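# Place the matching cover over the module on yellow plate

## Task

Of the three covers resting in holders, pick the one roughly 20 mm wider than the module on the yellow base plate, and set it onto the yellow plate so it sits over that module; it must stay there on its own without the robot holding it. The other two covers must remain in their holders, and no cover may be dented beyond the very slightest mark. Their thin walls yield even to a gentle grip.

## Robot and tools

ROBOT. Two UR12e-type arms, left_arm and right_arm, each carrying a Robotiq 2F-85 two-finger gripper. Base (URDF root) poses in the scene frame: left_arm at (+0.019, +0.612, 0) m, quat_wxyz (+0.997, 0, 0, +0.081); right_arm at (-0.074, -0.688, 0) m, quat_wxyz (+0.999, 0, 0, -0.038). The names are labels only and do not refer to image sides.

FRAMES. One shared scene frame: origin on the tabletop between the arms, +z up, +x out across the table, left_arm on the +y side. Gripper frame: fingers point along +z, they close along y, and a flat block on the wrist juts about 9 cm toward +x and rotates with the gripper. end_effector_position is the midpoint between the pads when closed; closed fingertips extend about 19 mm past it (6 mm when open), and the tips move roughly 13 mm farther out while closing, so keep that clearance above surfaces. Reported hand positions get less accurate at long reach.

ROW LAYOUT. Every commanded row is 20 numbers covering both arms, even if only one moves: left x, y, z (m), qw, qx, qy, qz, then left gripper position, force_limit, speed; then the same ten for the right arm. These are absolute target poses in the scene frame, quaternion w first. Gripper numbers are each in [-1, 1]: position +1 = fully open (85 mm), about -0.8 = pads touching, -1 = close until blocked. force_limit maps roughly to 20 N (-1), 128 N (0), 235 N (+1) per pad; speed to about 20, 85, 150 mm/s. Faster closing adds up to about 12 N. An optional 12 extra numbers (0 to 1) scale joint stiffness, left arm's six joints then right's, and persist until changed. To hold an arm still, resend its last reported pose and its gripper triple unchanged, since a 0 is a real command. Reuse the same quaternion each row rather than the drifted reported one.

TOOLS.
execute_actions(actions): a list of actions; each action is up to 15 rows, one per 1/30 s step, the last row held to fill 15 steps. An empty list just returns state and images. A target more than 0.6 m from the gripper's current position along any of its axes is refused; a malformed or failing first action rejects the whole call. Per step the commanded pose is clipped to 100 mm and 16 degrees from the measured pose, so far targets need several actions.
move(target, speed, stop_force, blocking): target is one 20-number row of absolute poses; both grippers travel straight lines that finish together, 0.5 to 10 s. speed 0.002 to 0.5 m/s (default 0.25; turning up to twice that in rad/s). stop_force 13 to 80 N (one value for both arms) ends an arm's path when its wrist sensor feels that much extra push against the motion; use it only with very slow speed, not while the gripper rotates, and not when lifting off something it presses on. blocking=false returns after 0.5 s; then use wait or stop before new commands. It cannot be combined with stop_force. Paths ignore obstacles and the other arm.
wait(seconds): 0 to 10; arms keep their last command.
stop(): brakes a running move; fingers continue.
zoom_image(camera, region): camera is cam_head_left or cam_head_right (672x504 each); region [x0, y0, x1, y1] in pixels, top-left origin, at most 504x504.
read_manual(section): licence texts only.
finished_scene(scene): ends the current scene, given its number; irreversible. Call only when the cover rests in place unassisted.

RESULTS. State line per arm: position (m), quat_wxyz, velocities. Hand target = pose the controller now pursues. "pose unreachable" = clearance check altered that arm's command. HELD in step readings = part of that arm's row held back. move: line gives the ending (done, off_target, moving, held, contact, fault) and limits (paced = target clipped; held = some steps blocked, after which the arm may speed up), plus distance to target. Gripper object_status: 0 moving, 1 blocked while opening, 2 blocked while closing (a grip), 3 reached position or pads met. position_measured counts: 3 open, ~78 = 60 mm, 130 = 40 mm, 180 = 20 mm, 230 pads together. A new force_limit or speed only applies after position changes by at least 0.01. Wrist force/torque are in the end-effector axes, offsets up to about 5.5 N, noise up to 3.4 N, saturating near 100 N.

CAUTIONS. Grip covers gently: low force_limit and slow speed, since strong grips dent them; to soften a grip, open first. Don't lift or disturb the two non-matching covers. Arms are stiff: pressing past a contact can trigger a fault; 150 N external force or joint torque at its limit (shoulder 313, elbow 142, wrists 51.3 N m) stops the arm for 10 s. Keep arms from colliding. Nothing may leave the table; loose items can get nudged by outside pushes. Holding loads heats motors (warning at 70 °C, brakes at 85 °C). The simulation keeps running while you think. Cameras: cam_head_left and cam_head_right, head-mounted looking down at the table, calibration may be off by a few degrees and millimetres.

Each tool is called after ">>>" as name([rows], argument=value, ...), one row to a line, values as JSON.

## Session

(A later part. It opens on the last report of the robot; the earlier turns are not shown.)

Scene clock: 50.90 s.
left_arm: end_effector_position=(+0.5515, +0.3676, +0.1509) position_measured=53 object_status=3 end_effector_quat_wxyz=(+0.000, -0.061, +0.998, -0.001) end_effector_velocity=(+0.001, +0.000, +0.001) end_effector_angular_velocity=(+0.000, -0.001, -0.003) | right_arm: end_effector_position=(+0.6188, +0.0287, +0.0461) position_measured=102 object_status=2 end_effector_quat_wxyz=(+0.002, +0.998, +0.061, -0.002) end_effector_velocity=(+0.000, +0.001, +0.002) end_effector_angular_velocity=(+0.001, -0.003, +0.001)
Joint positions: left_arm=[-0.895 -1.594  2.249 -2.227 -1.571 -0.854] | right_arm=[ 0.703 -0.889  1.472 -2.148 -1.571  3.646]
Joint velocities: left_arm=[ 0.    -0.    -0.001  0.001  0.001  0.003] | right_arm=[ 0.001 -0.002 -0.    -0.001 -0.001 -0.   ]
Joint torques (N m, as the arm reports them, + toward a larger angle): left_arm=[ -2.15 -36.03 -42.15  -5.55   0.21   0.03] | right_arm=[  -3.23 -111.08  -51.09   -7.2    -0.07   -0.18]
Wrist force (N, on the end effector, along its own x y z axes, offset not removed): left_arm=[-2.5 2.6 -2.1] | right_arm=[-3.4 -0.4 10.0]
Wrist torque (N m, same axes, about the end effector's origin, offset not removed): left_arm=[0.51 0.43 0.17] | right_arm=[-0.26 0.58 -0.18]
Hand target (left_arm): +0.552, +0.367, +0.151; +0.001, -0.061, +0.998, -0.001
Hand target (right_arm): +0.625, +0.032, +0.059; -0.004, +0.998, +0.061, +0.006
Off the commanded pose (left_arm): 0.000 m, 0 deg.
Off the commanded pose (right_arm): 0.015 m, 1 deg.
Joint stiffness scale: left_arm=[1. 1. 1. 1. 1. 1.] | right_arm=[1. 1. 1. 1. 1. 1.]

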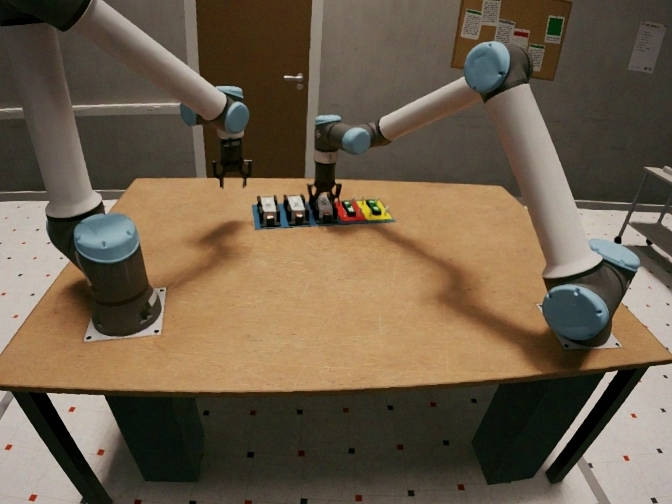

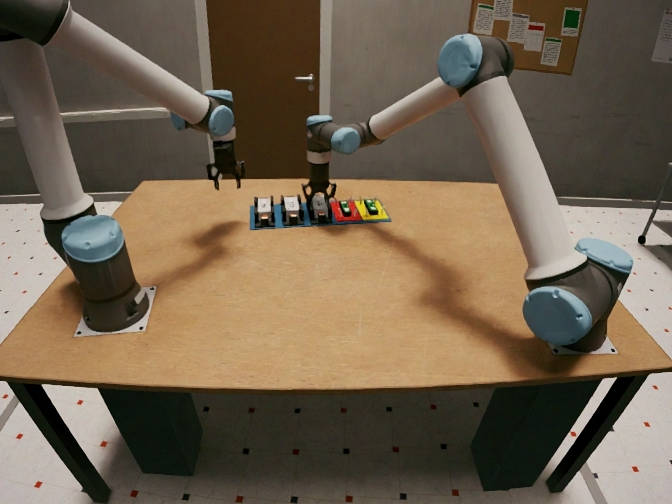

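>>> execute_actions([
  [[0.5515,0.3675,0.1509,0.001,-0.061,0.998,-0.001,0.6,-1,0,0.6254,0.0324,0.0593,-0.0038,0.998,0.061,0.0059,-1,-1,-1],[0.5515,0.3675,0.1509,0.001,-0.061,0.998,-0.001,0.6,-1,0,0.6253,0.0323,0.0597,-0.0038,0.998,0.061,0.0059,-1,-1,-1],[0.5515,0.3675,0.1509,0.001,-0.061,0.998,-0.001,0.6,-1,0,0.6252,0.0323,0.0602,-0.0038,0.998,0.061,0.0059,-1,-1,-1],[0.5515,0.3675,0.1509,0.001,-0.061,0.998,-0.001,0.6,-1,0,0.6251,0.0322,0.0608,-0.0038,0.998,0.061,0.0059,-1,-1,-1],[0.5515,0.3675,0.1509,0.001,-0.061,0.998,-0.001,0.6,-1,0,0.625,0.0321,0.0614,-0.0038,0.998,0.061,0.0059,-1,-1,-1],[0.5515,0.3675,0.1509,0.001,-0.061,0.998,-0.001,0.6,-1,0,0.625,0.0321,0.062,-0.0038,0.998,0.061,0.0059,-1,-1,-1],[0.5515,0.3675,0.1509,0.001,-0.061,0.998,-0.001,0.6,-1,0,0.625,0.0321,0.0626,-0.0038,0.998,0.061,0.0059,-1,-1,-1],[0.5515,0.3675,0.1509,0.001,-0.061,0.998,-0.001,0.6,-1,0,0.625,0.0321,0.0632,-0.0038,0.998,0.061,0.0059,-1,-1,-1],[0.5515,0.3675,0.1509,0.001,-0.061,0.998,-0.001,0.6,-1,0,0.625,0.0321,0.0638,-0.0038,0.998,0.061,0.0059,-1,-1,-1],[0.5515,0.3675,0.1509,0.001,-0.061,0.998,-0.001,0.6,-1,0,0.625,0.0321,0.0644,-0.0038,0.998,0.061,0.0059,-1,-1,-1],[0.5515,0.3675,0.1509,0.001,-0.061,0.998,-0.001,0.6,-1,0,0.625,0.0321,0.065,-0.0038,0.998,0.061,0.0059,-1,-1,-1],[0.5515,0.3675,0.1509,0.001,-0.061,0.998,-0.001,0.6,-1,0,0.625,0.0321,0.0656,-0.0038,0.998,0.061,0.0059,-1,-1,-1],[0.5515,0.3675,0.1509,0.001,-0.061,0.998,-0.001,0.6,-1,0,0.625,0.0321,0.0662,-0.0038,0.998,0.061,0.0059,-1,-1,-1],[0.5515,0.3675,0.1509,0.001,-0.061,0.998,-0.001,0.6,-1,0,0.625,0.0321,0.0667,-0.0038,0.998,0.061,0.0059,-1,-1,-1],[0.5515,0.3675,0.1509,0.001,-0.061,0.998,-0.001,0.6,-1,0,0.625,0.0321,0.067,-0.0038,0.998,0.061,0.0059,-1,-1,-1]],
])

>>> wait(seconds=0.4)

>>> zoom_image(camera="cam_head_right", region=[290, 168, 350, 228])

Scene clock: 52.67 s.
left_arm: end_effector_position=(+0.5515, +0.3676, +0.1509) position_measured=53 object_status=3 end_effector_quat_wxyz=(+0.000, -0.061, +0.998, -0.001) end_effector_velocity=(-0.001, +0.000, -0.001) end_effector_angular_velocity=(+0.000, +0.002, -0.002) | right_arm: end_effector_position=(+0.6189, +0.0287, +0.0520) position_measured=102 object_status=2 end_effector_quat_wxyz=(+0.001, +0.998, +0.061, -0.001) end_effector_velocity=(+0.001, +0.001, +0.025) end_effector_angular_velocity=(+0.006, -0.008, +0.000)
Joint positions: left_arm=[-0.895 -1.594  2.249 -2.227 -1.571 -0.854] | right_arm=[ 0.703 -0.895  1.472 -2.145 -1.571  3.646]
Joint velocities: left_arm=[-0.     0.001  0.001  0.    -0.001  0.002] | right_arm=[ 0.    -0.024 -0.006  0.02  -0.     0.   ]
Joint torques (N m, as the arm reports them, + toward a larger angle): left_arm=[ -1.84 -35.89 -42.07  -5.51   0.35  -0.28] | right_arm=[  -3.19 -114.1   -50.51   -5.52    0.04   -0.54]
Wrist force (N, on the end effector, along its own x y z axes, offset not removed): left_arm=[-2.6 1.5 -2.5] | right_arm=[-2.9 -3.2 8.1]
Wrist torque (N m, same axes, about the end effector's origin, offset not removed): left_arm=[0.21 0.34 0.12] | right_arm=[-0.68 0.65 -0.07]
Hand target (left_arm): +0.552, +0.367, +0.151; +0.001, -0.061, +0.998, -0.001
Hand target (right_arm): +0.625, +0.032, +0.067; -0.004, +0.998, +0.061, +0.006
Off the commanded pose (left_arm): 0.000 m, 0 deg.
Off the commanded pose (right_arm): 0.017 m, 1 deg.
Joint stiffness scale: left_arm=[1. 1. 1. 1. 1. 1.] | right_arm=[1. 1. 1. 1. 1. 1.]
Step readings (end_effector_position):
0: left_arm (+0.5515, +0.3676, +0.1509) | right_arm (+0.6188, +0.0288, +0.0463)
1: left_arm (+0.5515, +0.3676, +0.1509) | right_arm (+0.6188, +0.0288, +0.0463)
2: left_arm (+0.5515, +0.3676, +0.1509) | right_arm (+0.6188, +0.0288, +0.0463)
4: left_arm (+0.5515, +0.3676, +0.1509) | right_arm (+0.6188, +0.0288, +0.0463)
8: left_arm (+0.5515, +0.3676, +0.1509) | right_arm (+0.6189, +0.0288, +0.0470)
15: end_effector_position above

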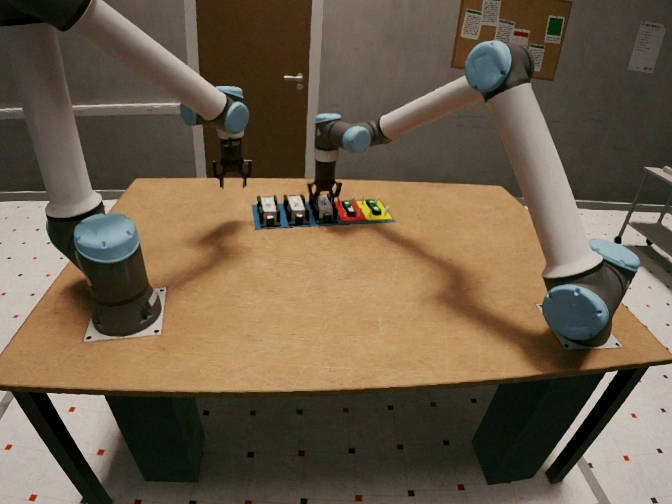

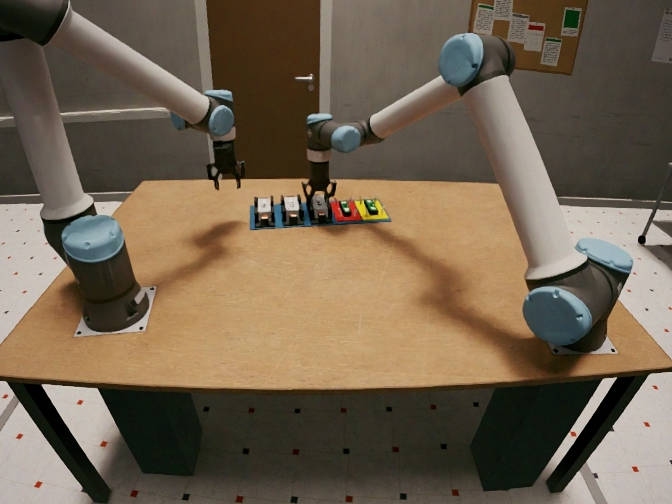

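Scene clock: 53.07 s.
left_arm: end_effector_position=(+0.5515, +0.3676, +0.1509) position_measured=53 object_status=3 end_effector_quat_wxyz=(+0.000, -0.061, +0.998, -0.001) end_effector_velocity=(+0.000, +0.000, +0.000) end_effector_angular_velocity=(+0.000, -0.002, -0.001) | right_arm: end_effector_position=(+0.6191, +0.0288, +0.0556) position_measured=102 object_status=2 end_effector_quat_wxyz=(+0.001, +0.998, +0.061, -0.001) end_effector_velocity=(+0.000, -0.001, -0.000) end_effector_angular_velocity=(-0.001, +0.001, -0.001)
Joint positions: left_arm=[-0.895 -1.594  2.249 -2.227 -1.571 -0.854] | right_arm=[ 0.703 -0.898  1.47  -2.141 -1.571  3.646]
Joint velocities: left_arm=[-0.    -0.001  0.    -0.001  0.002  0.001] | right_arm=[-0.001 -0.     0.     0.001 -0.     0.   ]
Joint torques (N m, as the arm reports them, + toward a larger angle): left_arm=[ -1.95 -34.06 -42.19  -5.69   0.35   0.06] | right_arm=[  -3.67 -109.22  -51.96   -5.58    0.11   -0.03]
Wrist force (N, on the end effector, along its own x y z axes, offset not removed): left_arm=[-3.7 1.1 -2.2] | right_arm=[-1.9 -0.8 6.6]
Wrist torque (N m, same axes, about the end effector's origin, offset not removed): left_arm=[0.17 0.56 0.19] | right_arm=[-0.38 0.43 -0.18]
Hand target (left_arm): +0.552, +0.367, +0.151; +0.001, -0.061, +0.998, -0.001
Hand target (right_arm): +0.625, +0.032, +0.067; -0.004, +0.998, +0.061, +0.006
Off the commanded pose (left_arm): 0.000 m, 0 deg.
Off the commanded pose (right_arm): 0.013 m, 1 deg.
Joint stiffness scale: left_arm=[1. 1. 1. 1. 1. 1.] | right_arm=[1. 1. 1. 1. 1. 1.]
wait: 0.40 s; at rest by 0.27 s

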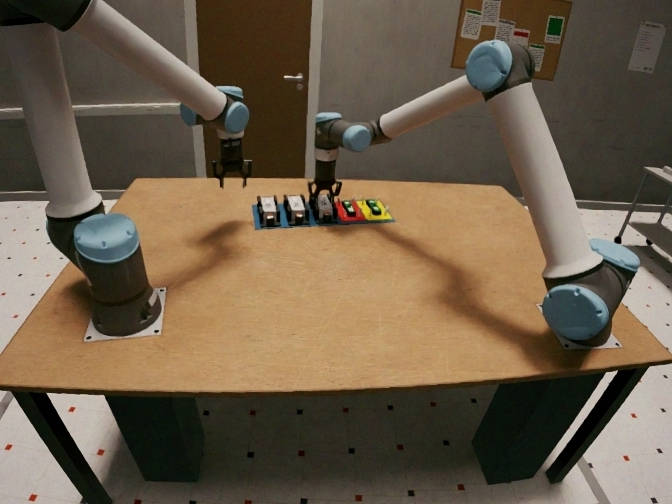

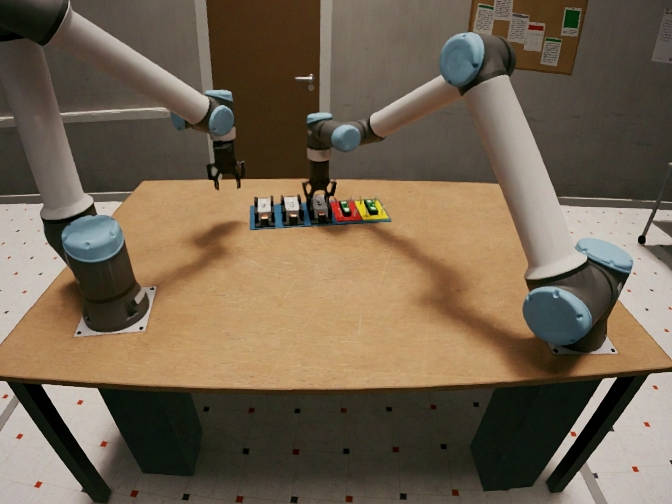

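Region (290, 168, 350, 228) of cam_head_right's 672x504 image, scaled by 8.400, with more detail than that image has.

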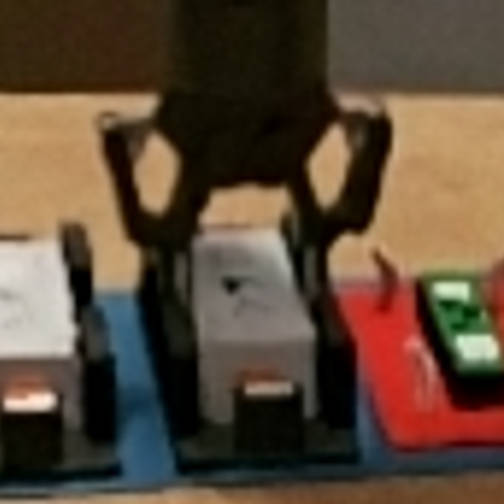

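>>> execute_actions([
  [[0.5515,0.3675,0.1509,0.001,-0.061,0.998,-0.001,0.6,-1,0,0.6243,0.0316,0.0654,-0.003,0.998,0.061,0.0047,-1,-1,-1],[0.5515,0.3675,0.1509,0.001,-0.061,0.998,-0.001,0.6,-1,0,0.6236,0.0311,0.0638,-0.0023,0.998,0.061,0.0035,-1,-1,-1],[0.5515,0.3675,0.1509,0.001,-0.061,0.998,-0.001,0.6,-1,0,0.6229,0.0306,0.0622,-0.0015,0.998,0.061,0.0024,-1,-1,-1],[0.5515,0.3675,0.1509,0.001,-0.061,0.998,-0.001,0.6,-1,0,0.6222,0.0301,0.0606,-0.0008,0.998,0.061,0.0012,-1,-1,-1],[0.5515,0.3675,0.1509,0.001,-0.061,0.998,-0.001,0.6,-1,0,0.6215,0.0297,0.059,0,0.998,0.061,0,-1,-1,-1],[0.5515,0.3675,0.1509,0.001,-0.061,0.998,-0.001,0.6,-1,0,0.6215,0.0297,0.059,0,0.998,0.061,0,-1,-1,-1],[0.5515,0.3675,0.1509,0.001,-0.061,0.998,-0.001,0.6,-1,0,0.6215,0.0297,0.059,0,0.998,0.061,0,-1,-1,-1],[0.5515,0.3675,0.1509,0.001,-0.061,0.998,-0.001,0.6,-1,0,0.6215,0.0297,0.059,0,0.998,0.061,0,-1,-1,-1],[0.5515,0.3675,0.1509,0.001,-0.061,0.998,-0.001,0.6,-1,0,0.6215,0.0297,0.059,0,0.998,0.061,0,-1,-1,-1],[0.5515,0.3675,0.1509,0.001,-0.061,0.998,-0.001,0.6,-1,0,0.6215,0.0297,0.059,0,0.998,0.061,0,-1,-1,-1],[0.5515,0.3675,0.1509,0.001,-0.061,0.998,-0.001,0.6,-1,0,0.6215,0.0297,0.059,0,0.998,0.061,0,-1,-1,-1],[0.5515,0.3675,0.1509,0.001,-0.061,0.998,-0.001,0.6,-1,0,0.6215,0.0297,0.059,0,0.998,0.061,0,0.33,-1,0]],
  [[0.5515,0.3675,0.1509,0.001,-0.061,0.998,-0.001,0.6,-1,0,0.6215,0.0297,0.059,0,0.998,0.061,0,0.33,-1,0],[0.5515,0.3675,0.1509,0.001,-0.061,0.998,-0.001,0.6,-1,0,0.6215,0.0297,0.059,0,0.998,0.061,0,0.33,-1,0],[0.5515,0.3675,0.1509,0.001,-0.061,0.998,-0.001,0.6,-1,0,0.6215,0.0297,0.059,0,0.998,0.061,0,0.33,-1,0],[0.5515,0.3675,0.1509,0.001,-0.061,0.998,-0.001,0.6,-1,0,0.6215,0.0297,0.059,0,0.998,0.061,0,-1,-1,-1]],
])

>>> wait(seconds=0.4)

Scene clock: 57.07 s.
left_arm: end_effector_position=(+0.5515, +0.3676, +0.1509) position_measured=53 object_status=3 end_effector_quat_wxyz=(+0.000, -0.061, +0.998, -0.001) end_effector_velocity=(+0.000, -0.000, -0.000) end_effector_angular_velocity=(+0.000, +0.000, -0.000) | right_arm: end_effector_position=(+0.6194, +0.0288, +0.0567) position_measured=102 object_status=0 end_effector_quat_wxyz=(+0.001, +0.998, +0.061, -0.001) end_effector_velocity=(-0.001, +0.000, +0.001) end_effector_angular_velocity=(-0.001, +0.003, +0.001)
Joint positions: left_arm=[-0.895 -1.594  2.249 -2.227 -1.571 -0.854] | right_arm=[ 0.703 -0.898  1.467 -2.137 -1.571  3.646]
Joint velocities: left_arm=[ 0.     0.001 -0.    -0.    -0.     0.   ] | right_arm=[ 0.001 -0.001 -0.001  0.005  0.001 -0.   ]
Joint torques (N m, as the arm reports them, + toward a larger angle): left_arm=[ -1.86 -35.06 -41.87  -5.74   0.26  -0.09] | right_arm=[  -0.82 -101.94  -45.64   -5.44    0.27   -0.04]
Wrist force (N, on the end effector, along its own x y z axes, offset not removed): left_arm=[-2.8 -2.1 -0.4] | right_arm=[-3.0 -1.2 -1.3]
Wrist torque (N m, same axes, about the end effector's origin, offset not removed): left_arm=[-0.37 0.47 0.04] | right_arm=[-0.68 0.41 -0.07]
Hand target (left_arm): +0.552, +0.367, +0.151; +0.001, -0.061, +0.998, -0.001
Hand target (right_arm): +0.621, +0.030, +0.059; -0.000, +0.998, +0.061, +0.000
Off the commanded pose (left_arm): 0.000 m, 0 deg.
Off the commanded pose (right_arm): 0.003 m, 0 deg.
Joint stiffness scale: left_arm=[1. 1. 1. 1. 1. 1.] | right_arm=[1. 1. 1. 1. 1. 1.]
Step readings (end_effector_position; steps 1 to 15: 1st action; 16 to 30: 2nd action):
0: left_arm (+0.5515, +0.3676, +0.1509) | right_arm (+0.6191, +0.0288, +0.0556)
1: left_arm (+0.5515, +0.3676, +0.1509) | right_arm (+0.6191, +0.0288, +0.0556)
2: left_arm (+0.5515, +0.3676, +0.1509) | right_arm (+0.6191, +0.0288, +0.0556)
4: left_arm (+0.5515, +0.3676, +0.1509) | right_arm (+0.6190, +0.0287, +0.0555)
8: left_arm (+0.5515, +0.3676, +0.1509) | right_arm (+0.6188, +0.0286, +0.0555)
15: left_arm (+0.5515, +0.3676, +0.1509) | right_arm (+0.6189, +0.0286, +0.0558)
16: left_arm (+0.5515, +0.3676, +0.1509) | right_arm (+0.6191, +0.0288, +0.0561)
17: left_arm (+0.5515, +0.3676, +0.1509) | right_arm (+0.6192, +0.0289, +0.0563)
19: left_arm (+0.5515, +0.3676, +0.1509) | right_arm (+0.6193, +0.0289, +0.0564)
23: left_arm (+0.5515, +0.3676, +0.1509) | right_arm (+0.6192, +0.0289, +0.0564)
30: end_effector_position above

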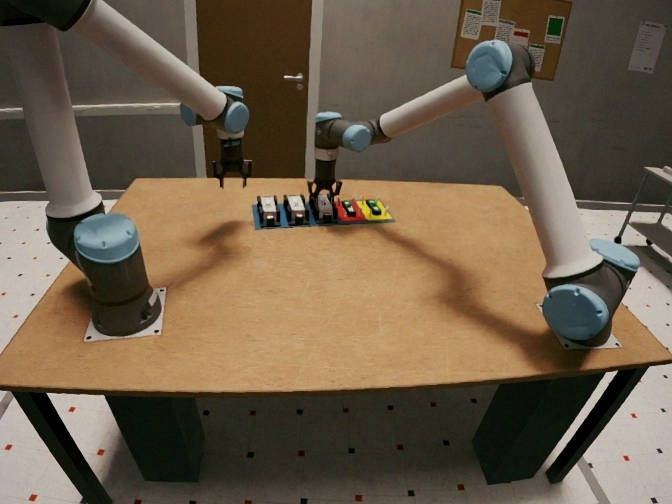

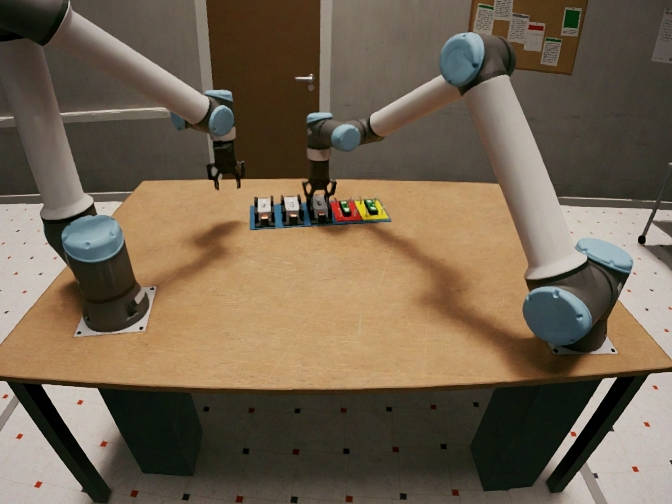

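Scene clock: 57.47 s.
left_arm: end_effector_position=(+0.5515, +0.3676, +0.1509) position_measured=53 object_status=3 end_effector_quat_wxyz=(+0.000, -0.061, +0.998, -0.001) end_effector_velocity=(-0.000, +0.001, -0.001) end_effector_angular_velocity=(+0.002, +0.001, -0.000) | right_arm: end_effector_position=(+0.6193, +0.0288, +0.0567) position_measured=102 object_status=2 end_effector_quat_wxyz=(+0.001, +0.998, +0.061, -0.001) end_effector_velocity=(-0.001, +0.000, +0.001) end_effector_angular_velocity=(+0.000, +0.000, +0.001)
Joint positions: left_arm=[-0.895 -1.594  2.249 -2.227 -1.571 -0.854] | right_arm=[ 0.703 -0.898  1.467 -2.136 -1.571  3.646]
Joint velocities: left_arm=[0.    0.    0.001 0.001 0.001 0.001] | right_arm=[ 0.001 -0.001 -0.     0.001  0.    -0.   ]
Joint torques (N m, as the arm reports them, + toward a larger angle): left_arm=[ -2.46 -35.72 -41.91  -5.85   0.51   0.16] | right_arm=[ -2.13 -99.77 -47.34  -5.62   0.5    0.14]
Wrist force (N, on the end effector, along its own x y z axes, offset not removed): left_arm=[-1.4 0.5 1.1] | right_arm=[-4.3 2.4 -0.8]
Wrist torque (N m, same axes, about the end effector's origin, offset not removed): left_arm=[0.07 0.14 0.23] | right_arm=[-0.03 0.64 -0.10]
Hand target (left_arm): +0.552, +0.367, +0.151; +0.001, -0.061, +0.998, -0.001
Hand target (right_arm): +0.621, +0.030, +0.059; -0.000, +0.998, +0.061, +0.000
Off the commanded pose (left_arm): 0.000 m, 0 deg.
Off the commanded pose (right_arm): 0.003 m, 0 deg.
Joint stiffness scale: left_arm=[1. 1. 1. 1. 1. 1.] | right_arm=[1. 1. 1. 1. 1. 1.]
wait: 0.40 s; at rest by 0.17 s

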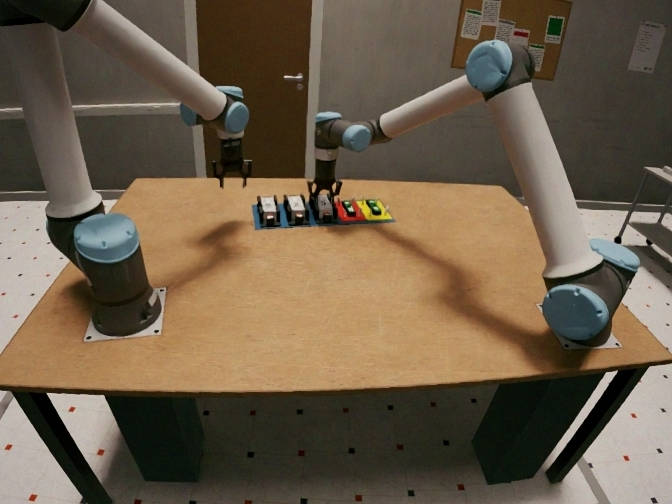

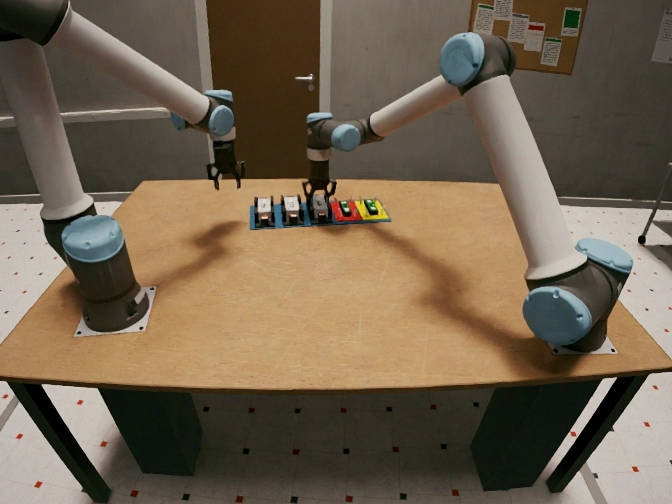

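>>> execute_actions([
  [[0.5515,0.3675,0.1509,0.001,-0.061,0.998,-0.001,0.6,-1,0,0.6205,0.029,0.058,0,0.998,0.0615,0,0.5,-1,0],[0.5515,0.3675,0.1509,0.001,-0.061,0.998,-0.001,0.6,-1,0,0.6198,0.0285,0.057,0,0.998,0.062,0,0.5,-1,0],[0.5515,0.3675,0.1509,0.001,-0.061,0.998,-0.001,0.6,-1,0,0.6191,0.028,0.056,0,0.998,0.0625,0,0.5,-1,0],[0.5515,0.3675,0.1509,0.001,-0.061,0.998,-0.001,0.6,-1,0,0.6185,0.0275,0.055,0,0.998,0.063,0,0.5,-1,0],[0.5515,0.3675,0.1509,0.001,-0.061,0.998,-0.001,0.6,-1,0,0.618,0.0271,0.054,0,0.998,0.0635,0,0.5,-1,0],[0.5515,0.3675,0.1509,0.001,-0.061,0.998,-0.001,0.6,-1,0,0.6175,0.0268,0.053,0,0.998,0.064,0,0.5,-1,0],[0.5515,0.3675,0.1509,0.001,-0.061,0.998,-0.001,0.6,-1,0,0.6175,0.0268,0.0518,0,0.998,0.0645,0,0.5,-1,0],[0.5515,0.3675,0.1509,0.001,-0.061,0.998,-0.001,0.6,-1,0,0.6175,0.0268,0.0505,0,0.998,0.065,0,0.5,-1,0],[0.5515,0.3675,0.1509,0.001,-0.061,0.998,-0.001,0.6,-1,0,0.6175,0.0268,0.0491,0,0.998,0.0655,0,0.5,-1,0],[0.5515,0.3675,0.1509,0.001,-0.061,0.998,-0.001,0.6,-1,0,0.6175,0.0268,0.0477,0,0.998,0.066,0,0.5,-1,0],[0.5515,0.3675,0.1509,0.001,-0.061,0.998,-0.001,0.6,-1,0,0.6175,0.0268,0.0463,0,0.998,0.066,0,0.5,-1,0],[0.5515,0.3675,0.1509,0.001,-0.061,0.998,-0.001,0.6,-1,0,0.6175,0.0268,0.0449,0,0.998,0.066,0,0.5,-1,0],[0.5515,0.3675,0.1509,0.001,-0.061,0.998,-0.001,0.6,-1,0,0.6175,0.0268,0.0435,0,0.998,0.066,0,0.5,-1,0],[0.5515,0.3675,0.1509,0.001,-0.061,0.998,-0.001,0.6,-1,0,0.6175,0.0268,0.0421,0,0.998,0.066,0,0.5,-1,0],[0.5515,0.3675,0.1509,0.001,-0.061,0.998,-0.001,0.6,-1,0,0.6175,0.0268,0.0408,0,0.998,0.066,0,0.5,-1,0]],
  [[0.5515,0.3675,0.1509,0.001,-0.061,0.998,-0.001,0.6,-1,0,0.6175,0.0268,0.0396,0,0.998,0.066,0,0.5,-1,0],[0.5515,0.3675,0.1509,0.001,-0.061,0.998,-0.001,0.6,-1,0,0.6175,0.0268,0.0385,0,0.998,0.066,0,0.5,-1,0],[0.5515,0.3675,0.1509,0.001,-0.061,0.998,-0.001,0.6,-1,0,0.6175,0.0268,0.0376,0,0.998,0.066,0,0.5,-1,0],[0.5515,0.3675,0.1509,0.001,-0.061,0.998,-0.001,0.6,-1,0,0.6175,0.0268,0.0369,0,0.998,0.066,0,0.5,-1,0],[0.5515,0.3675,0.1509,0.001,-0.061,0.998,-0.001,0.6,-1,0,0.6175,0.0268,0.0364,0,0.998,0.066,0,0.5,-1,0],[0.5515,0.3675,0.1509,0.001,-0.061,0.998,-0.001,0.6,-1,0,0.6175,0.0268,0.036,0,0.998,0.066,0,0.5,-1,0],[0.5515,0.3675,0.1509,0.001,-0.061,0.998,-0.001,0.6,-1,0,0.6175,0.0268,0.036,0,0.998,0.066,0,0.5,-1,0],[0.5515,0.3675,0.1509,0.001,-0.061,0.998,-0.001,0.6,-1,0,0.6175,0.0268,0.036,0,0.998,0.066,0,0.5,-1,0],[0.5515,0.3675,0.1509,0.001,-0.061,0.998,-0.001,0.6,-1,0,0.6175,0.0268,0.036,0,0.998,0.066,0,0.38,-1,0]],
])

Scene clock: 61.83 s.
left_arm: end_effector_position=(+0.5515, +0.3676, +0.1509) position_measured=53 object_status=3 end_effector_quat_wxyz=(+0.000, -0.061, +0.998, -0.001) end_effector_velocity=(-0.000, -0.000, -0.001) end_effector_angular_velocity=(-0.000, +0.001, -0.001) | right_arm: end_effector_position=(+0.6186, +0.0283, +0.0392) position_measured=80 object_status=0 end_effector_quat_wxyz=(-0.001, +0.998, +0.066, +0.001) end_effector_velocity=(+0.003, +0.000, +0.001) end_effector_angular_velocity=(+0.003, -0.007, -0.000)
Joint positions: left_arm=[-0.895 -1.594  2.249 -2.227 -1.571 -0.854] | right_arm=[ 0.703 -0.886  1.483 -2.171 -1.571  3.637]
Joint velocities: left_arm=[-0.     0.001  0.001 -0.001 -0.001  0.001] | right_arm=[-0.001  0.     0.    -0.008 -0.002 -0.   ]
Joint torques (N m, as the arm reports them, + toward a larger angle): left_arm=[ -0.47 -36.1  -41.74  -5.54   0.4    0.11] | right_arm=[ -2.21 -97.19 -40.52  -4.99  -0.14  -0.4 ]
Wrist force (N, on the end effector, along its own x y z axes, offset not removed): left_arm=[-3.0 0.0 -3.6] | right_arm=[-0.9 -2.5 1.1]
Wrist torque (N m, same axes, about the end effector's origin, offset not removed): left_arm=[0.02 0.49 0.11] | right_arm=[-0.23 0.18 0.08]
Hand target (left_arm): +0.552, +0.367, +0.151; +0.001, -0.061, +0.998, -0.001
Hand target (right_arm): +0.618, +0.027, +0.036; +0.000, +0.998, +0.066, -0.000
Off the commanded pose (left_arm): 0.000 m, 0 deg.
Off the commanded pose (right_arm): 0.004 m, 0 deg.
Joint stiffness scale: left_arm=[1. 1. 1. 1. 1. 1.] | right_arm=[1. 1. 1. 1. 1. 1.]
Step readings (end_effector_position; steps 1 to 15: 1st action; 16 to 30: 2nd action):
0: left_arm (+0.5515, +0.3676, +0.1509) | right_arm (+0.6193, +0.0288, +0.0567)
1: left_arm (+0.5515, +0.3676, +0.1509) | right_arm (+0.6193, +0.0288, +0.0567)
2: left_arm (+0.5515, +0.3676, +0.1509) | right_arm (+0.6193, +0.0288, +0.0567)
4: left_arm (+0.5515, +0.3676, +0.1509) | right_arm (+0.6194, +0.0289, +0.0567)
8: left_arm (+0.5515, +0.3676, +0.1509) | right_arm (+0.6204, +0.0296, +0.0570)
15: left_arm (+0.5515, +0.3676, +0.1509) | right_arm (+0.6195, +0.0289, +0.0536)
16: left_arm (+0.5515, +0.3676, +0.1509) | right_arm (+0.6195, +0.0289, +0.0529)
17: left_arm (+0.5515, +0.3676, +0.1509) | right_arm (+0.6195, +0.0289, +0.0520)
19: left_arm (+0.5515, +0.3676, +0.1509) | right_arm (+0.6196, +0.0290, +0.0498)
23: left_arm (+0.5515, +0.3676, +0.1509) | right_arm (+0.6193, +0.0288, +0.0442)
30: end_effector_position above

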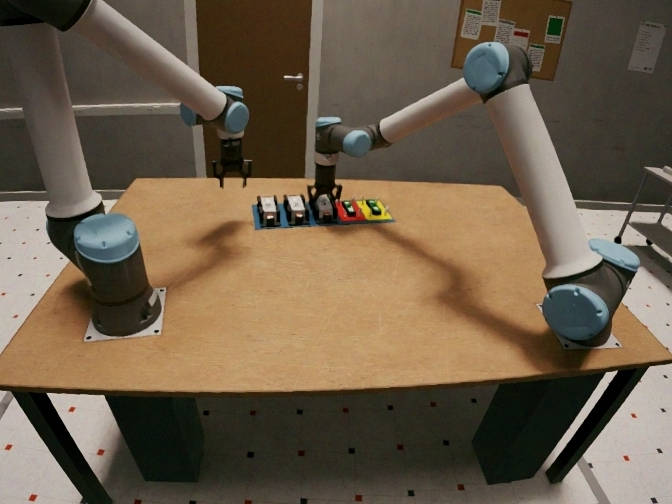

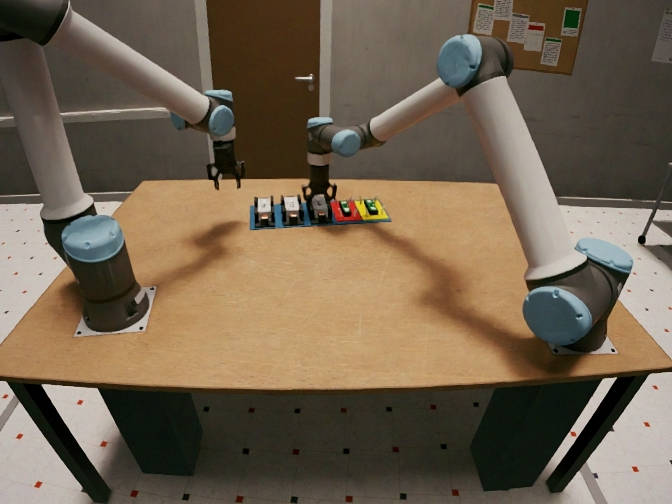

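>>> execute_actions([
  [[0.5515,0.3675,0.1509,0.001,-0.061,0.998,-0.001,0.6,-1,0,0.6177,0.0272,0.0366,-0.0002,0.998,0.066,0.0003,-1,-0.94,-1],[0.5515,0.3675,0.1509,0.001,-0.061,0.998,-0.001,0.6,-1,0,0.618,0.0275,0.0372,-0.0004,0.998,0.066,0.0006,-1,-0.94,-1],[0.5515,0.3675,0.1509,0.001,-0.061,0.998,-0.001,0.6,-1,0,0.6183,0.0278,0.0378,-0.0006,0.998,0.066,0.001,-1,-0.94,-1],[0.5515,0.3675,0.1509,0.001,-0.061,0.998,-0.001,0.6,-1,0,0.6186,0.028,0.0384,-0.0008,0.998,0.066,0.0013,-1,-0.94,-1],[0.5515,0.3675,0.1509,0.001,-0.061,0.998,-0.001,0.6,-1,0,0.6189,0.0282,0.039,-0.0011,0.998,0.066,0.0017,-1,-0.94,-1],[0.5515,0.3675,0.1509,0.001,-0.061,0.998,-0.001,0.6,-1,0,0.6192,0.0284,0.0396,-0.0013,0.998,0.066,0.002,-1,-0.94,-1],[0.5515,0.3675,0.1509,0.001,-0.061,0.998,-0.001,0.6,-1,0,0.6195,0.0286,0.0402,-0.0015,0.998,0.066,0.0024,-1,-0.94,-1],[0.5515,0.3675,0.1509,0.001,-0.061,0.998,-0.001,0.6,-1,0,0.6198,0.0288,0.0408,-0.0017,0.998,0.066,0.0027,-1,-0.94,-1],[0.5515,0.3675,0.1509,0.001,-0.061,0.998,-0.001,0.6,-1,0,0.6201,0.029,0.0414,-0.002,0.998,0.066,0.0031,-1,-0.94,-1],[0.5515,0.3675,0.1509,0.001,-0.061,0.998,-0.001,0.6,-1,0,0.6204,0.0292,0.042,-0.0022,0.998,0.066,0.0034,-1,-0.94,-1]],
])

>>> wait(seconds=0.5)

Scene clock: 63.60 s.
left_arm: end_effector_position=(+0.5515, +0.3676, +0.1509) position_measured=53 object_status=3 end_effector_quat_wxyz=(+0.000, -0.061, +0.998, -0.001) end_effector_velocity=(+0.001, -0.001, +0.001) end_effector_angular_velocity=(-0.003, -0.002, -0.000) | right_arm: end_effector_position=(+0.6189, +0.0285, +0.0397) position_measured=101 object_status=0 end_effector_quat_wxyz=(-0.001, +0.998, +0.066, +0.002) end_effector_velocity=(+0.001, -0.000, +0.003) end_effector_angular_velocity=(+0.001, -0.003, -0.001)
Joint positions: left_arm=[-0.895 -1.594  2.249 -2.227 -1.571 -0.854] | right_arm=[ 0.703 -0.886  1.483 -2.173 -1.571  3.637]
Joint velocities: left_arm=[ 0.    -0.    -0.    -0.003 -0.001  0.   ] | right_arm=[-0.001 -0.003  0.    -0.    -0.001  0.   ]
Joint torques (N m, as the arm reports them, + toward a larger angle): left_arm=[ -2.84 -33.57 -41.71  -5.79   0.41  -0.1 ] | right_arm=[  -2.98 -103.83  -44.36   -5.38    0.08   -0.99]
Wrist force (N, on the end effector, along its own x y z axes, offset not removed): left_arm=[-4.2 -1.0 -0.5] | right_arm=[-2.5 -1.0 -3.1]
Wrist torque (N m, same axes, about the end effector's origin, offset not removed): left_arm=[-0.23 0.73 0.16] | right_arm=[-0.18 0.24 0.18]
Hand target (left_arm): +0.552, +0.367, +0.151; +0.001, -0.061, +0.998, -0.001
Hand target (right_arm): +0.620, +0.029, +0.042; -0.002, +0.998, +0.066, +0.003
Off the commanded pose (left_arm): 0.000 m, 0 deg.
Off the commanded pose (right_arm): 0.003 m, 0 deg.
Joint stiffness scale: left_arm=[1. 1. 1. 1. 1. 1.] | right_arm=[1. 1. 1. 1. 1. 1.]
Step readings (end_effector_position):
0: left_arm (+0.5515, +0.3676, +0.1509) | right_arm (+0.6188, +0.0285, +0.0394)
1: left_arm (+0.5515, +0.3676, +0.1509) | right_arm (+0.6188, +0.0285, +0.0394)
2: left_arm (+0.5515, +0.3676, +0.1509) | right_arm (+0.6188, +0.0285, +0.0394)
4: left_arm (+0.5515, +0.3676, +0.1509) | right_arm (+0.6188, +0.0285, +0.0394)
8: left_arm (+0.5515, +0.3676, +0.1509) | right_arm (+0.6188, +0.0285, +0.0394)
15: end_effector_position above

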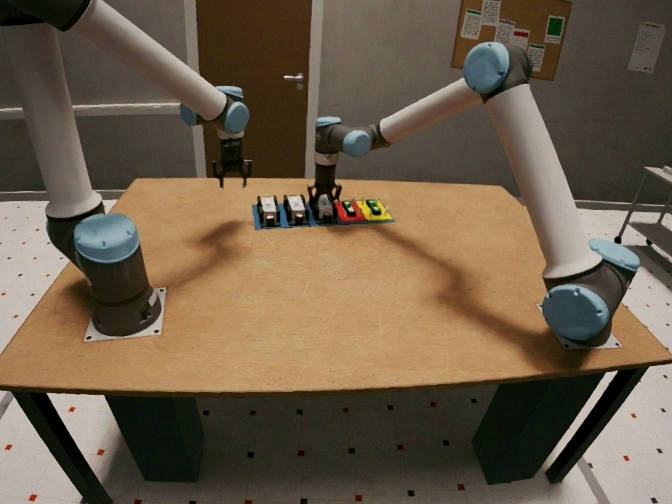

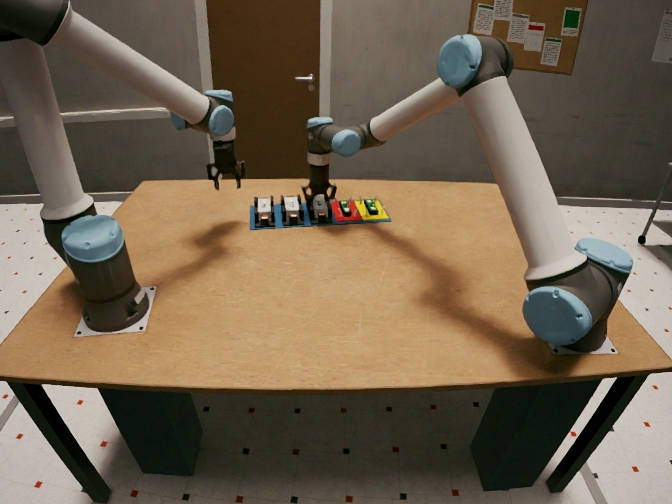

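Scene clock: 64.10 s.
left_arm: end_effector_position=(+0.5515, +0.3676, +0.1509) position_measured=53 object_status=3 end_effector_quat_wxyz=(+0.000, -0.061, +0.998, -0.001) end_effector_velocity=(+0.000, -0.001, +0.001) end_effector_angular_velocity=(-0.002, -0.001, -0.001) | right_arm: end_effector_position=(+0.6189, +0.0285, +0.0399) position_measured=104 object_status=2 end_effector_quat_wxyz=(-0.001, +0.998, +0.066, +0.002) end_effector_velocity=(+0.000, +0.001, +0.002) end_effector_angular_velocity=(+0.003, -0.001, +0.000)
Joint positions: left_arm=[-0.895 -1.594  2.249 -2.227 -1.571 -0.854] | right_arm=[ 0.703 -0.886  1.483 -2.173 -1.571  3.637]
Joint velocities: left_arm=[-0.    -0.001 -0.001 -0.    -0.001  0.001] | right_arm=[ 0.    -0.002 -0.001  0.     0.002 -0.   ]
Joint torques (N m, as the arm reports them, + toward a larger angle): left_arm=[ -0.88 -35.57 -41.63  -5.49   0.38   0.07] | right_arm=[  -3.16 -103.08  -45.09   -5.3     0.38   -0.05]
Wrist force (N, on the end effector, along its own x y z axes, offset not removed): left_arm=[-2.3 0.6 -0.1] | right_arm=[-3.5 -2.7 0.1]
Wrist torque (N m, same axes, about the end effector's origin, offset not removed): left_arm=[0.05 0.36 0.00] | right_arm=[-0.52 0.40 0.18]
Hand target (left_arm): +0.552, +0.367, +0.151; +0.001, -0.061, +0.998, -0.001
Hand target (right_arm): +0.620, +0.029, +0.042; -0.002, +0.998, +0.066, +0.003
Off the commanded pose (left_arm): 0.000 m, 0 deg.
Off the commanded pose (right_arm): 0.003 m, 0 deg.
Joint stiffness scale: left_arm=[1. 1. 1. 1. 1. 1.] | right_arm=[1. 1. 1. 1. 1. 1.]
wait: 0.50 s; at rest by 0.20 s

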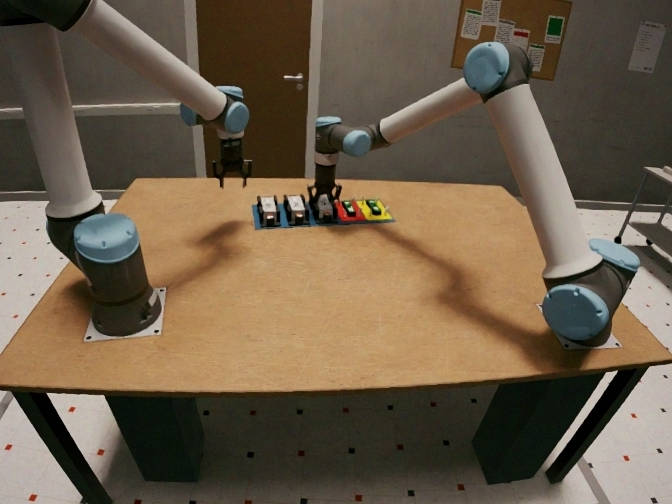

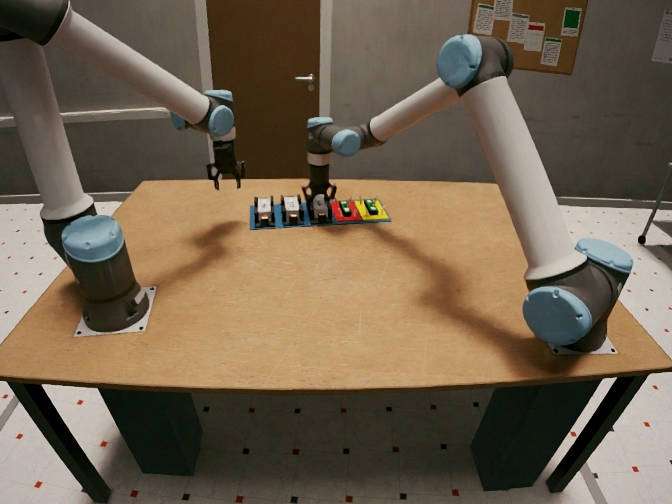

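>>> execute_actions([
  [[0.5515,0.3675,0.1509,0.001,-0.061,0.998,-0.001,0.6,-1,0,0.6209,0.0295,0.043,-0.0026,0.998,0.066,0.004,-1,-0.94,-1],[0.5515,0.3675,0.1509,0.001,-0.061,0.998,-0.001,0.6,-1,0,0.6213,0.0299,0.0441,-0.003,0.998,0.066,0.0046,-1,-0.94,-1],[0.5515,0.3675,0.1509,0.001,-0.061,0.998,-0.001,0.6,-1,0,0.6218,0.0302,0.0451,-0.0033,0.998,0.066,0.0052,-1,-0.94,-1],[0.5515,0.3675,0.1509,0.001,-0.061,0.998,-0.001,0.6,-1,0,0.6222,0.0306,0.0461,-0.0037,0.998,0.066,0.0058,-1,-0.94,-1],[0.5515,0.3675,0.1509,0.001,-0.061,0.998,-0.001,0.6,-1,0,0.6227,0.0309,0.0472,-0.0041,0.998,0.066,0.0064,-1,-0.94,-1],[0.5515,0.3675,0.1509,0.001,-0.061,0.998,-0.001,0.6,-1,0,0.6232,0.0312,0.0482,-0.0045,0.998,0.066,0.007,-1,-0.94,-1],[0.5515,0.3675,0.1509,0.001,-0.061,0.998,-0.001,0.6,-1,0,0.6236,0.0316,0.0492,-0.0049,0.998,0.066,0.0076,-1,-0.94,-1],[0.5515,0.3675,0.1509,0.001,-0.061,0.998,-0.001,0.6,-1,0,0.6241,0.0319,0.0503,-0.0052,0.998,0.066,0.0082,-1,-0.94,-1],[0.5515,0.3675,0.1509,0.001,-0.061,0.998,-0.001,0.6,-1,0,0.6245,0.0323,0.0513,-0.0056,0.998,0.066,0.0088,-1,-0.94,-1],[0.5515,0.3675,0.1509,0.001,-0.061,0.998,-0.001,0.6,-1,0,0.625,0.0326,0.0523,-0.006,0.998,0.066,0.0094,-1,-0.94,-1],[0.5515,0.3675,0.1509,0.001,-0.061,0.998,-0.001,0.6,-1,0,0.6255,0.033,0.0534,-0.0064,0.998,0.066,0.01,-1,-0.94,-1],[0.5515,0.3675,0.1509,0.001,-0.061,0.998,-0.001,0.6,-1,0,0.6259,0.0333,0.0544,-0.0068,0.998,0.066,0.0106,-1,-0.94,-1]],
])

>>> wait(seconds=0.5)

Scene clock: 66.00 s.
left_arm: end_effector_position=(+0.5515, +0.3676, +0.1509) position_measured=53 object_status=3 end_effector_quat_wxyz=(+0.000, -0.061, +0.998, -0.001) end_effector_velocity=(-0.001, +0.000, -0.001) end_effector_angular_velocity=(+0.002, +0.002, -0.000) | right_arm: end_effector_position=(+0.6190, +0.0286, +0.0401) position_measured=104 object_status=2 end_effector_quat_wxyz=(-0.001, +0.998, +0.066, +0.002) end_effector_velocity=(-0.000, +0.001, +0.001) end_effector_angular_velocity=(+0.001, -0.001, +0.001)
Joint positions: left_arm=[-0.895 -1.594  2.249 -2.227 -1.571 -0.854] | right_arm=[ 0.703 -0.886  1.483 -2.173 -1.571  3.637]
Joint velocities: left_arm=[-0.001  0.001  0.     0.002 -0.    -0.   ] | right_arm=[ 0.001 -0.    -0.    -0.    -0.     0.   ]
Joint torques (N m, as the arm reports them, + toward a larger angle): left_arm=[ -1.46 -35.54 -41.89  -5.69   0.3    0.17] | right_arm=[  -4.26 -110.9   -52.63   -6.28   -0.48   -0.25]
Wrist force (N, on the end effector, along its own x y z axes, offset not removed): left_arm=[-2.3 -0.8 0.2] | right_arm=[-1.9 -2.7 8.6]
Wrist torque (N m, same axes, about the end effector's origin, offset not removed): left_arm=[-0.15 0.36 0.09] | right_arm=[-0.38 0.16 0.11]
Hand target (left_arm): +0.552, +0.367, +0.151; +0.001, -0.061, +0.998, -0.001
Hand target (right_arm): +0.626, +0.033, +0.054; -0.007, +0.998, +0.066, +0.011
Off the commanded pose (left_arm): 0.000 m, 0 deg.
Off the commanded pose (right_arm): 0.017 m, 1 deg.
Joint stiffness scale: left_arm=[1. 1. 1. 1. 1. 1.] | right_arm=[1. 1. 1. 1. 1. 1.]
Step readings (end_effector_position):
0: left_arm (+0.5515, +0.3676, +0.1509) | right_arm (+0.6189, +0.0285, +0.0399)
1: left_arm (+0.5515, +0.3676, +0.1509) | right_arm (+0.6189, +0.0285, +0.0399)
2: left_arm (+0.5515, +0.3676, +0.1509) | right_arm (+0.6189, +0.0285, +0.0399)
4: left_arm (+0.5515, +0.3676, +0.1509) | right_arm (+0.6189, +0.0285, +0.0399)
8: left_arm (+0.5515, +0.3676, +0.1509) | right_arm (+0.6190, +0.0285, +0.0399)
15: end_effector_position above

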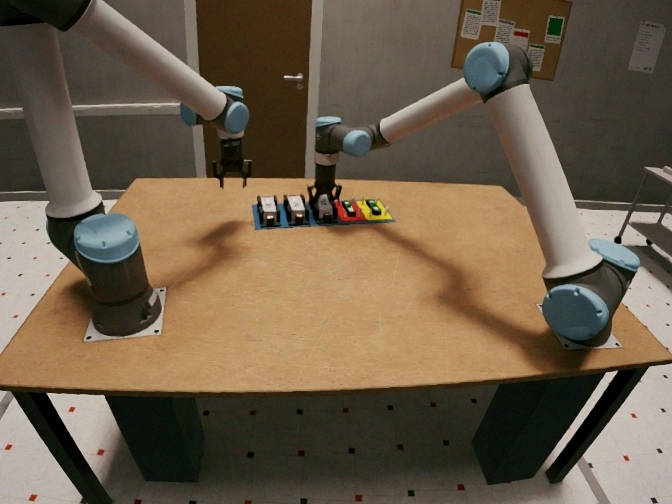

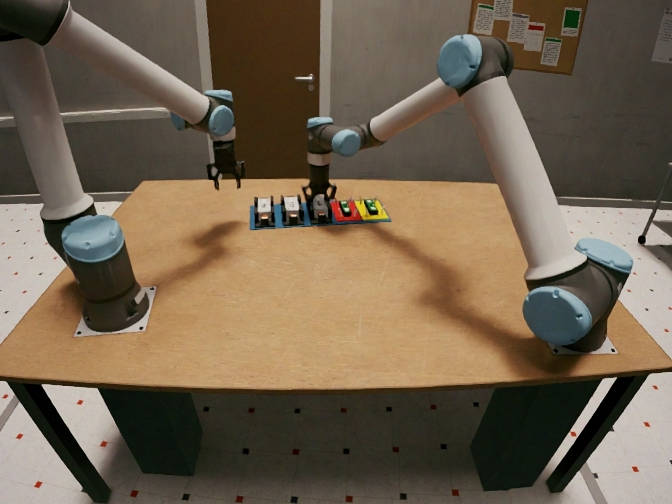

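Scene clock: 66.50 s.
left_arm: end_effector_position=(+0.5515, +0.3676, +0.1509) position_measured=53 object_status=3 end_effector_quat_wxyz=(+0.000, -0.061, +0.998, -0.001) end_effector_velocity=(+0.000, -0.001, -0.000) end_effector_angular_velocity=(+0.000, +0.001, -0.000) | right_arm: end_effector_position=(+0.6190, +0.0286, +0.0402) position_measured=104 object_status=2 end_effector_quat_wxyz=(-0.001, +0.998, +0.066, +0.002) end_effector_velocity=(+0.000, -0.000, +0.000) end_effector_angular_velocity=(-0.000, -0.001, -0.000)
Joint positions: left_arm=[-0.895 -1.594  2.249 -2.227 -1.571 -0.854] | right_arm=[ 0.703 -0.886  1.483 -2.172 -1.571  3.637]
Joint velocities: left_arm=[-0.     0.001 -0.001  0.001 -0.    -0.   ] | right_arm=[-0.    -0.    -0.    -0.    -0.001  0.   ]
Joint torques (N m, as the arm reports them, + toward a larger angle): left_arm=[ -1.75 -35.78 -42.23  -5.77   0.13   0.  ] | right_arm=[  -5.48 -112.94  -53.82   -6.22    0.18    0.01]
Wrist force (N, on the end effector, along its own x y z axes, offset not removed): left_arm=[-2.6 -1.8 -1.7] | right_arm=[-3.3 -2.4 8.9]
Wrist torque (N m, same axes, about the end effector's origin, offset not removed): left_arm=[-0.32 0.38 0.13] | right_arm=[-0.31 0.36 0.19]
Hand target (left_arm): +0.552, +0.367, +0.151; +0.001, -0.061, +0.998, -0.001
Hand target (right_arm): +0.626, +0.033, +0.054; -0.007, +0.998, +0.066, +0.011
Off the commanded pose (left_arm): 0.000 m, 0 deg.
Off the commanded pose (right_arm): 0.016 m, 1 deg.
Joint stiffness scale: left_arm=[1. 1. 1. 1. 1. 1.] | right_arm=[1. 1. 1. 1. 1. 1.]
wait: 0.50 s; at rest by 0.17 s

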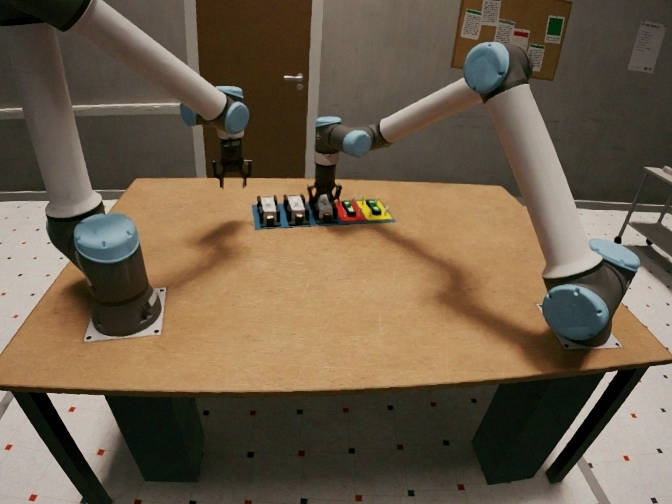

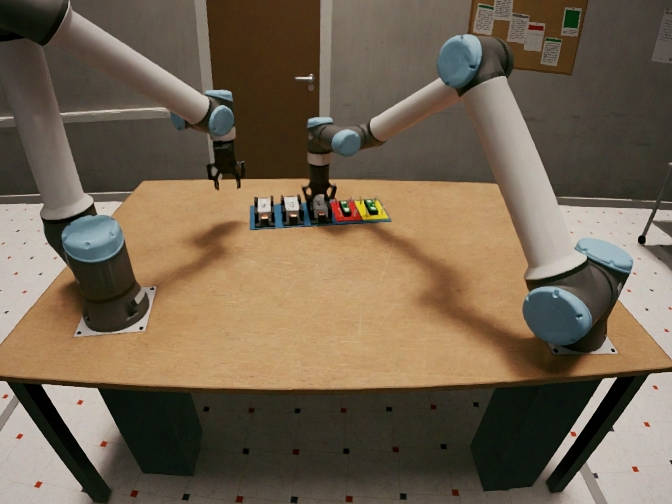

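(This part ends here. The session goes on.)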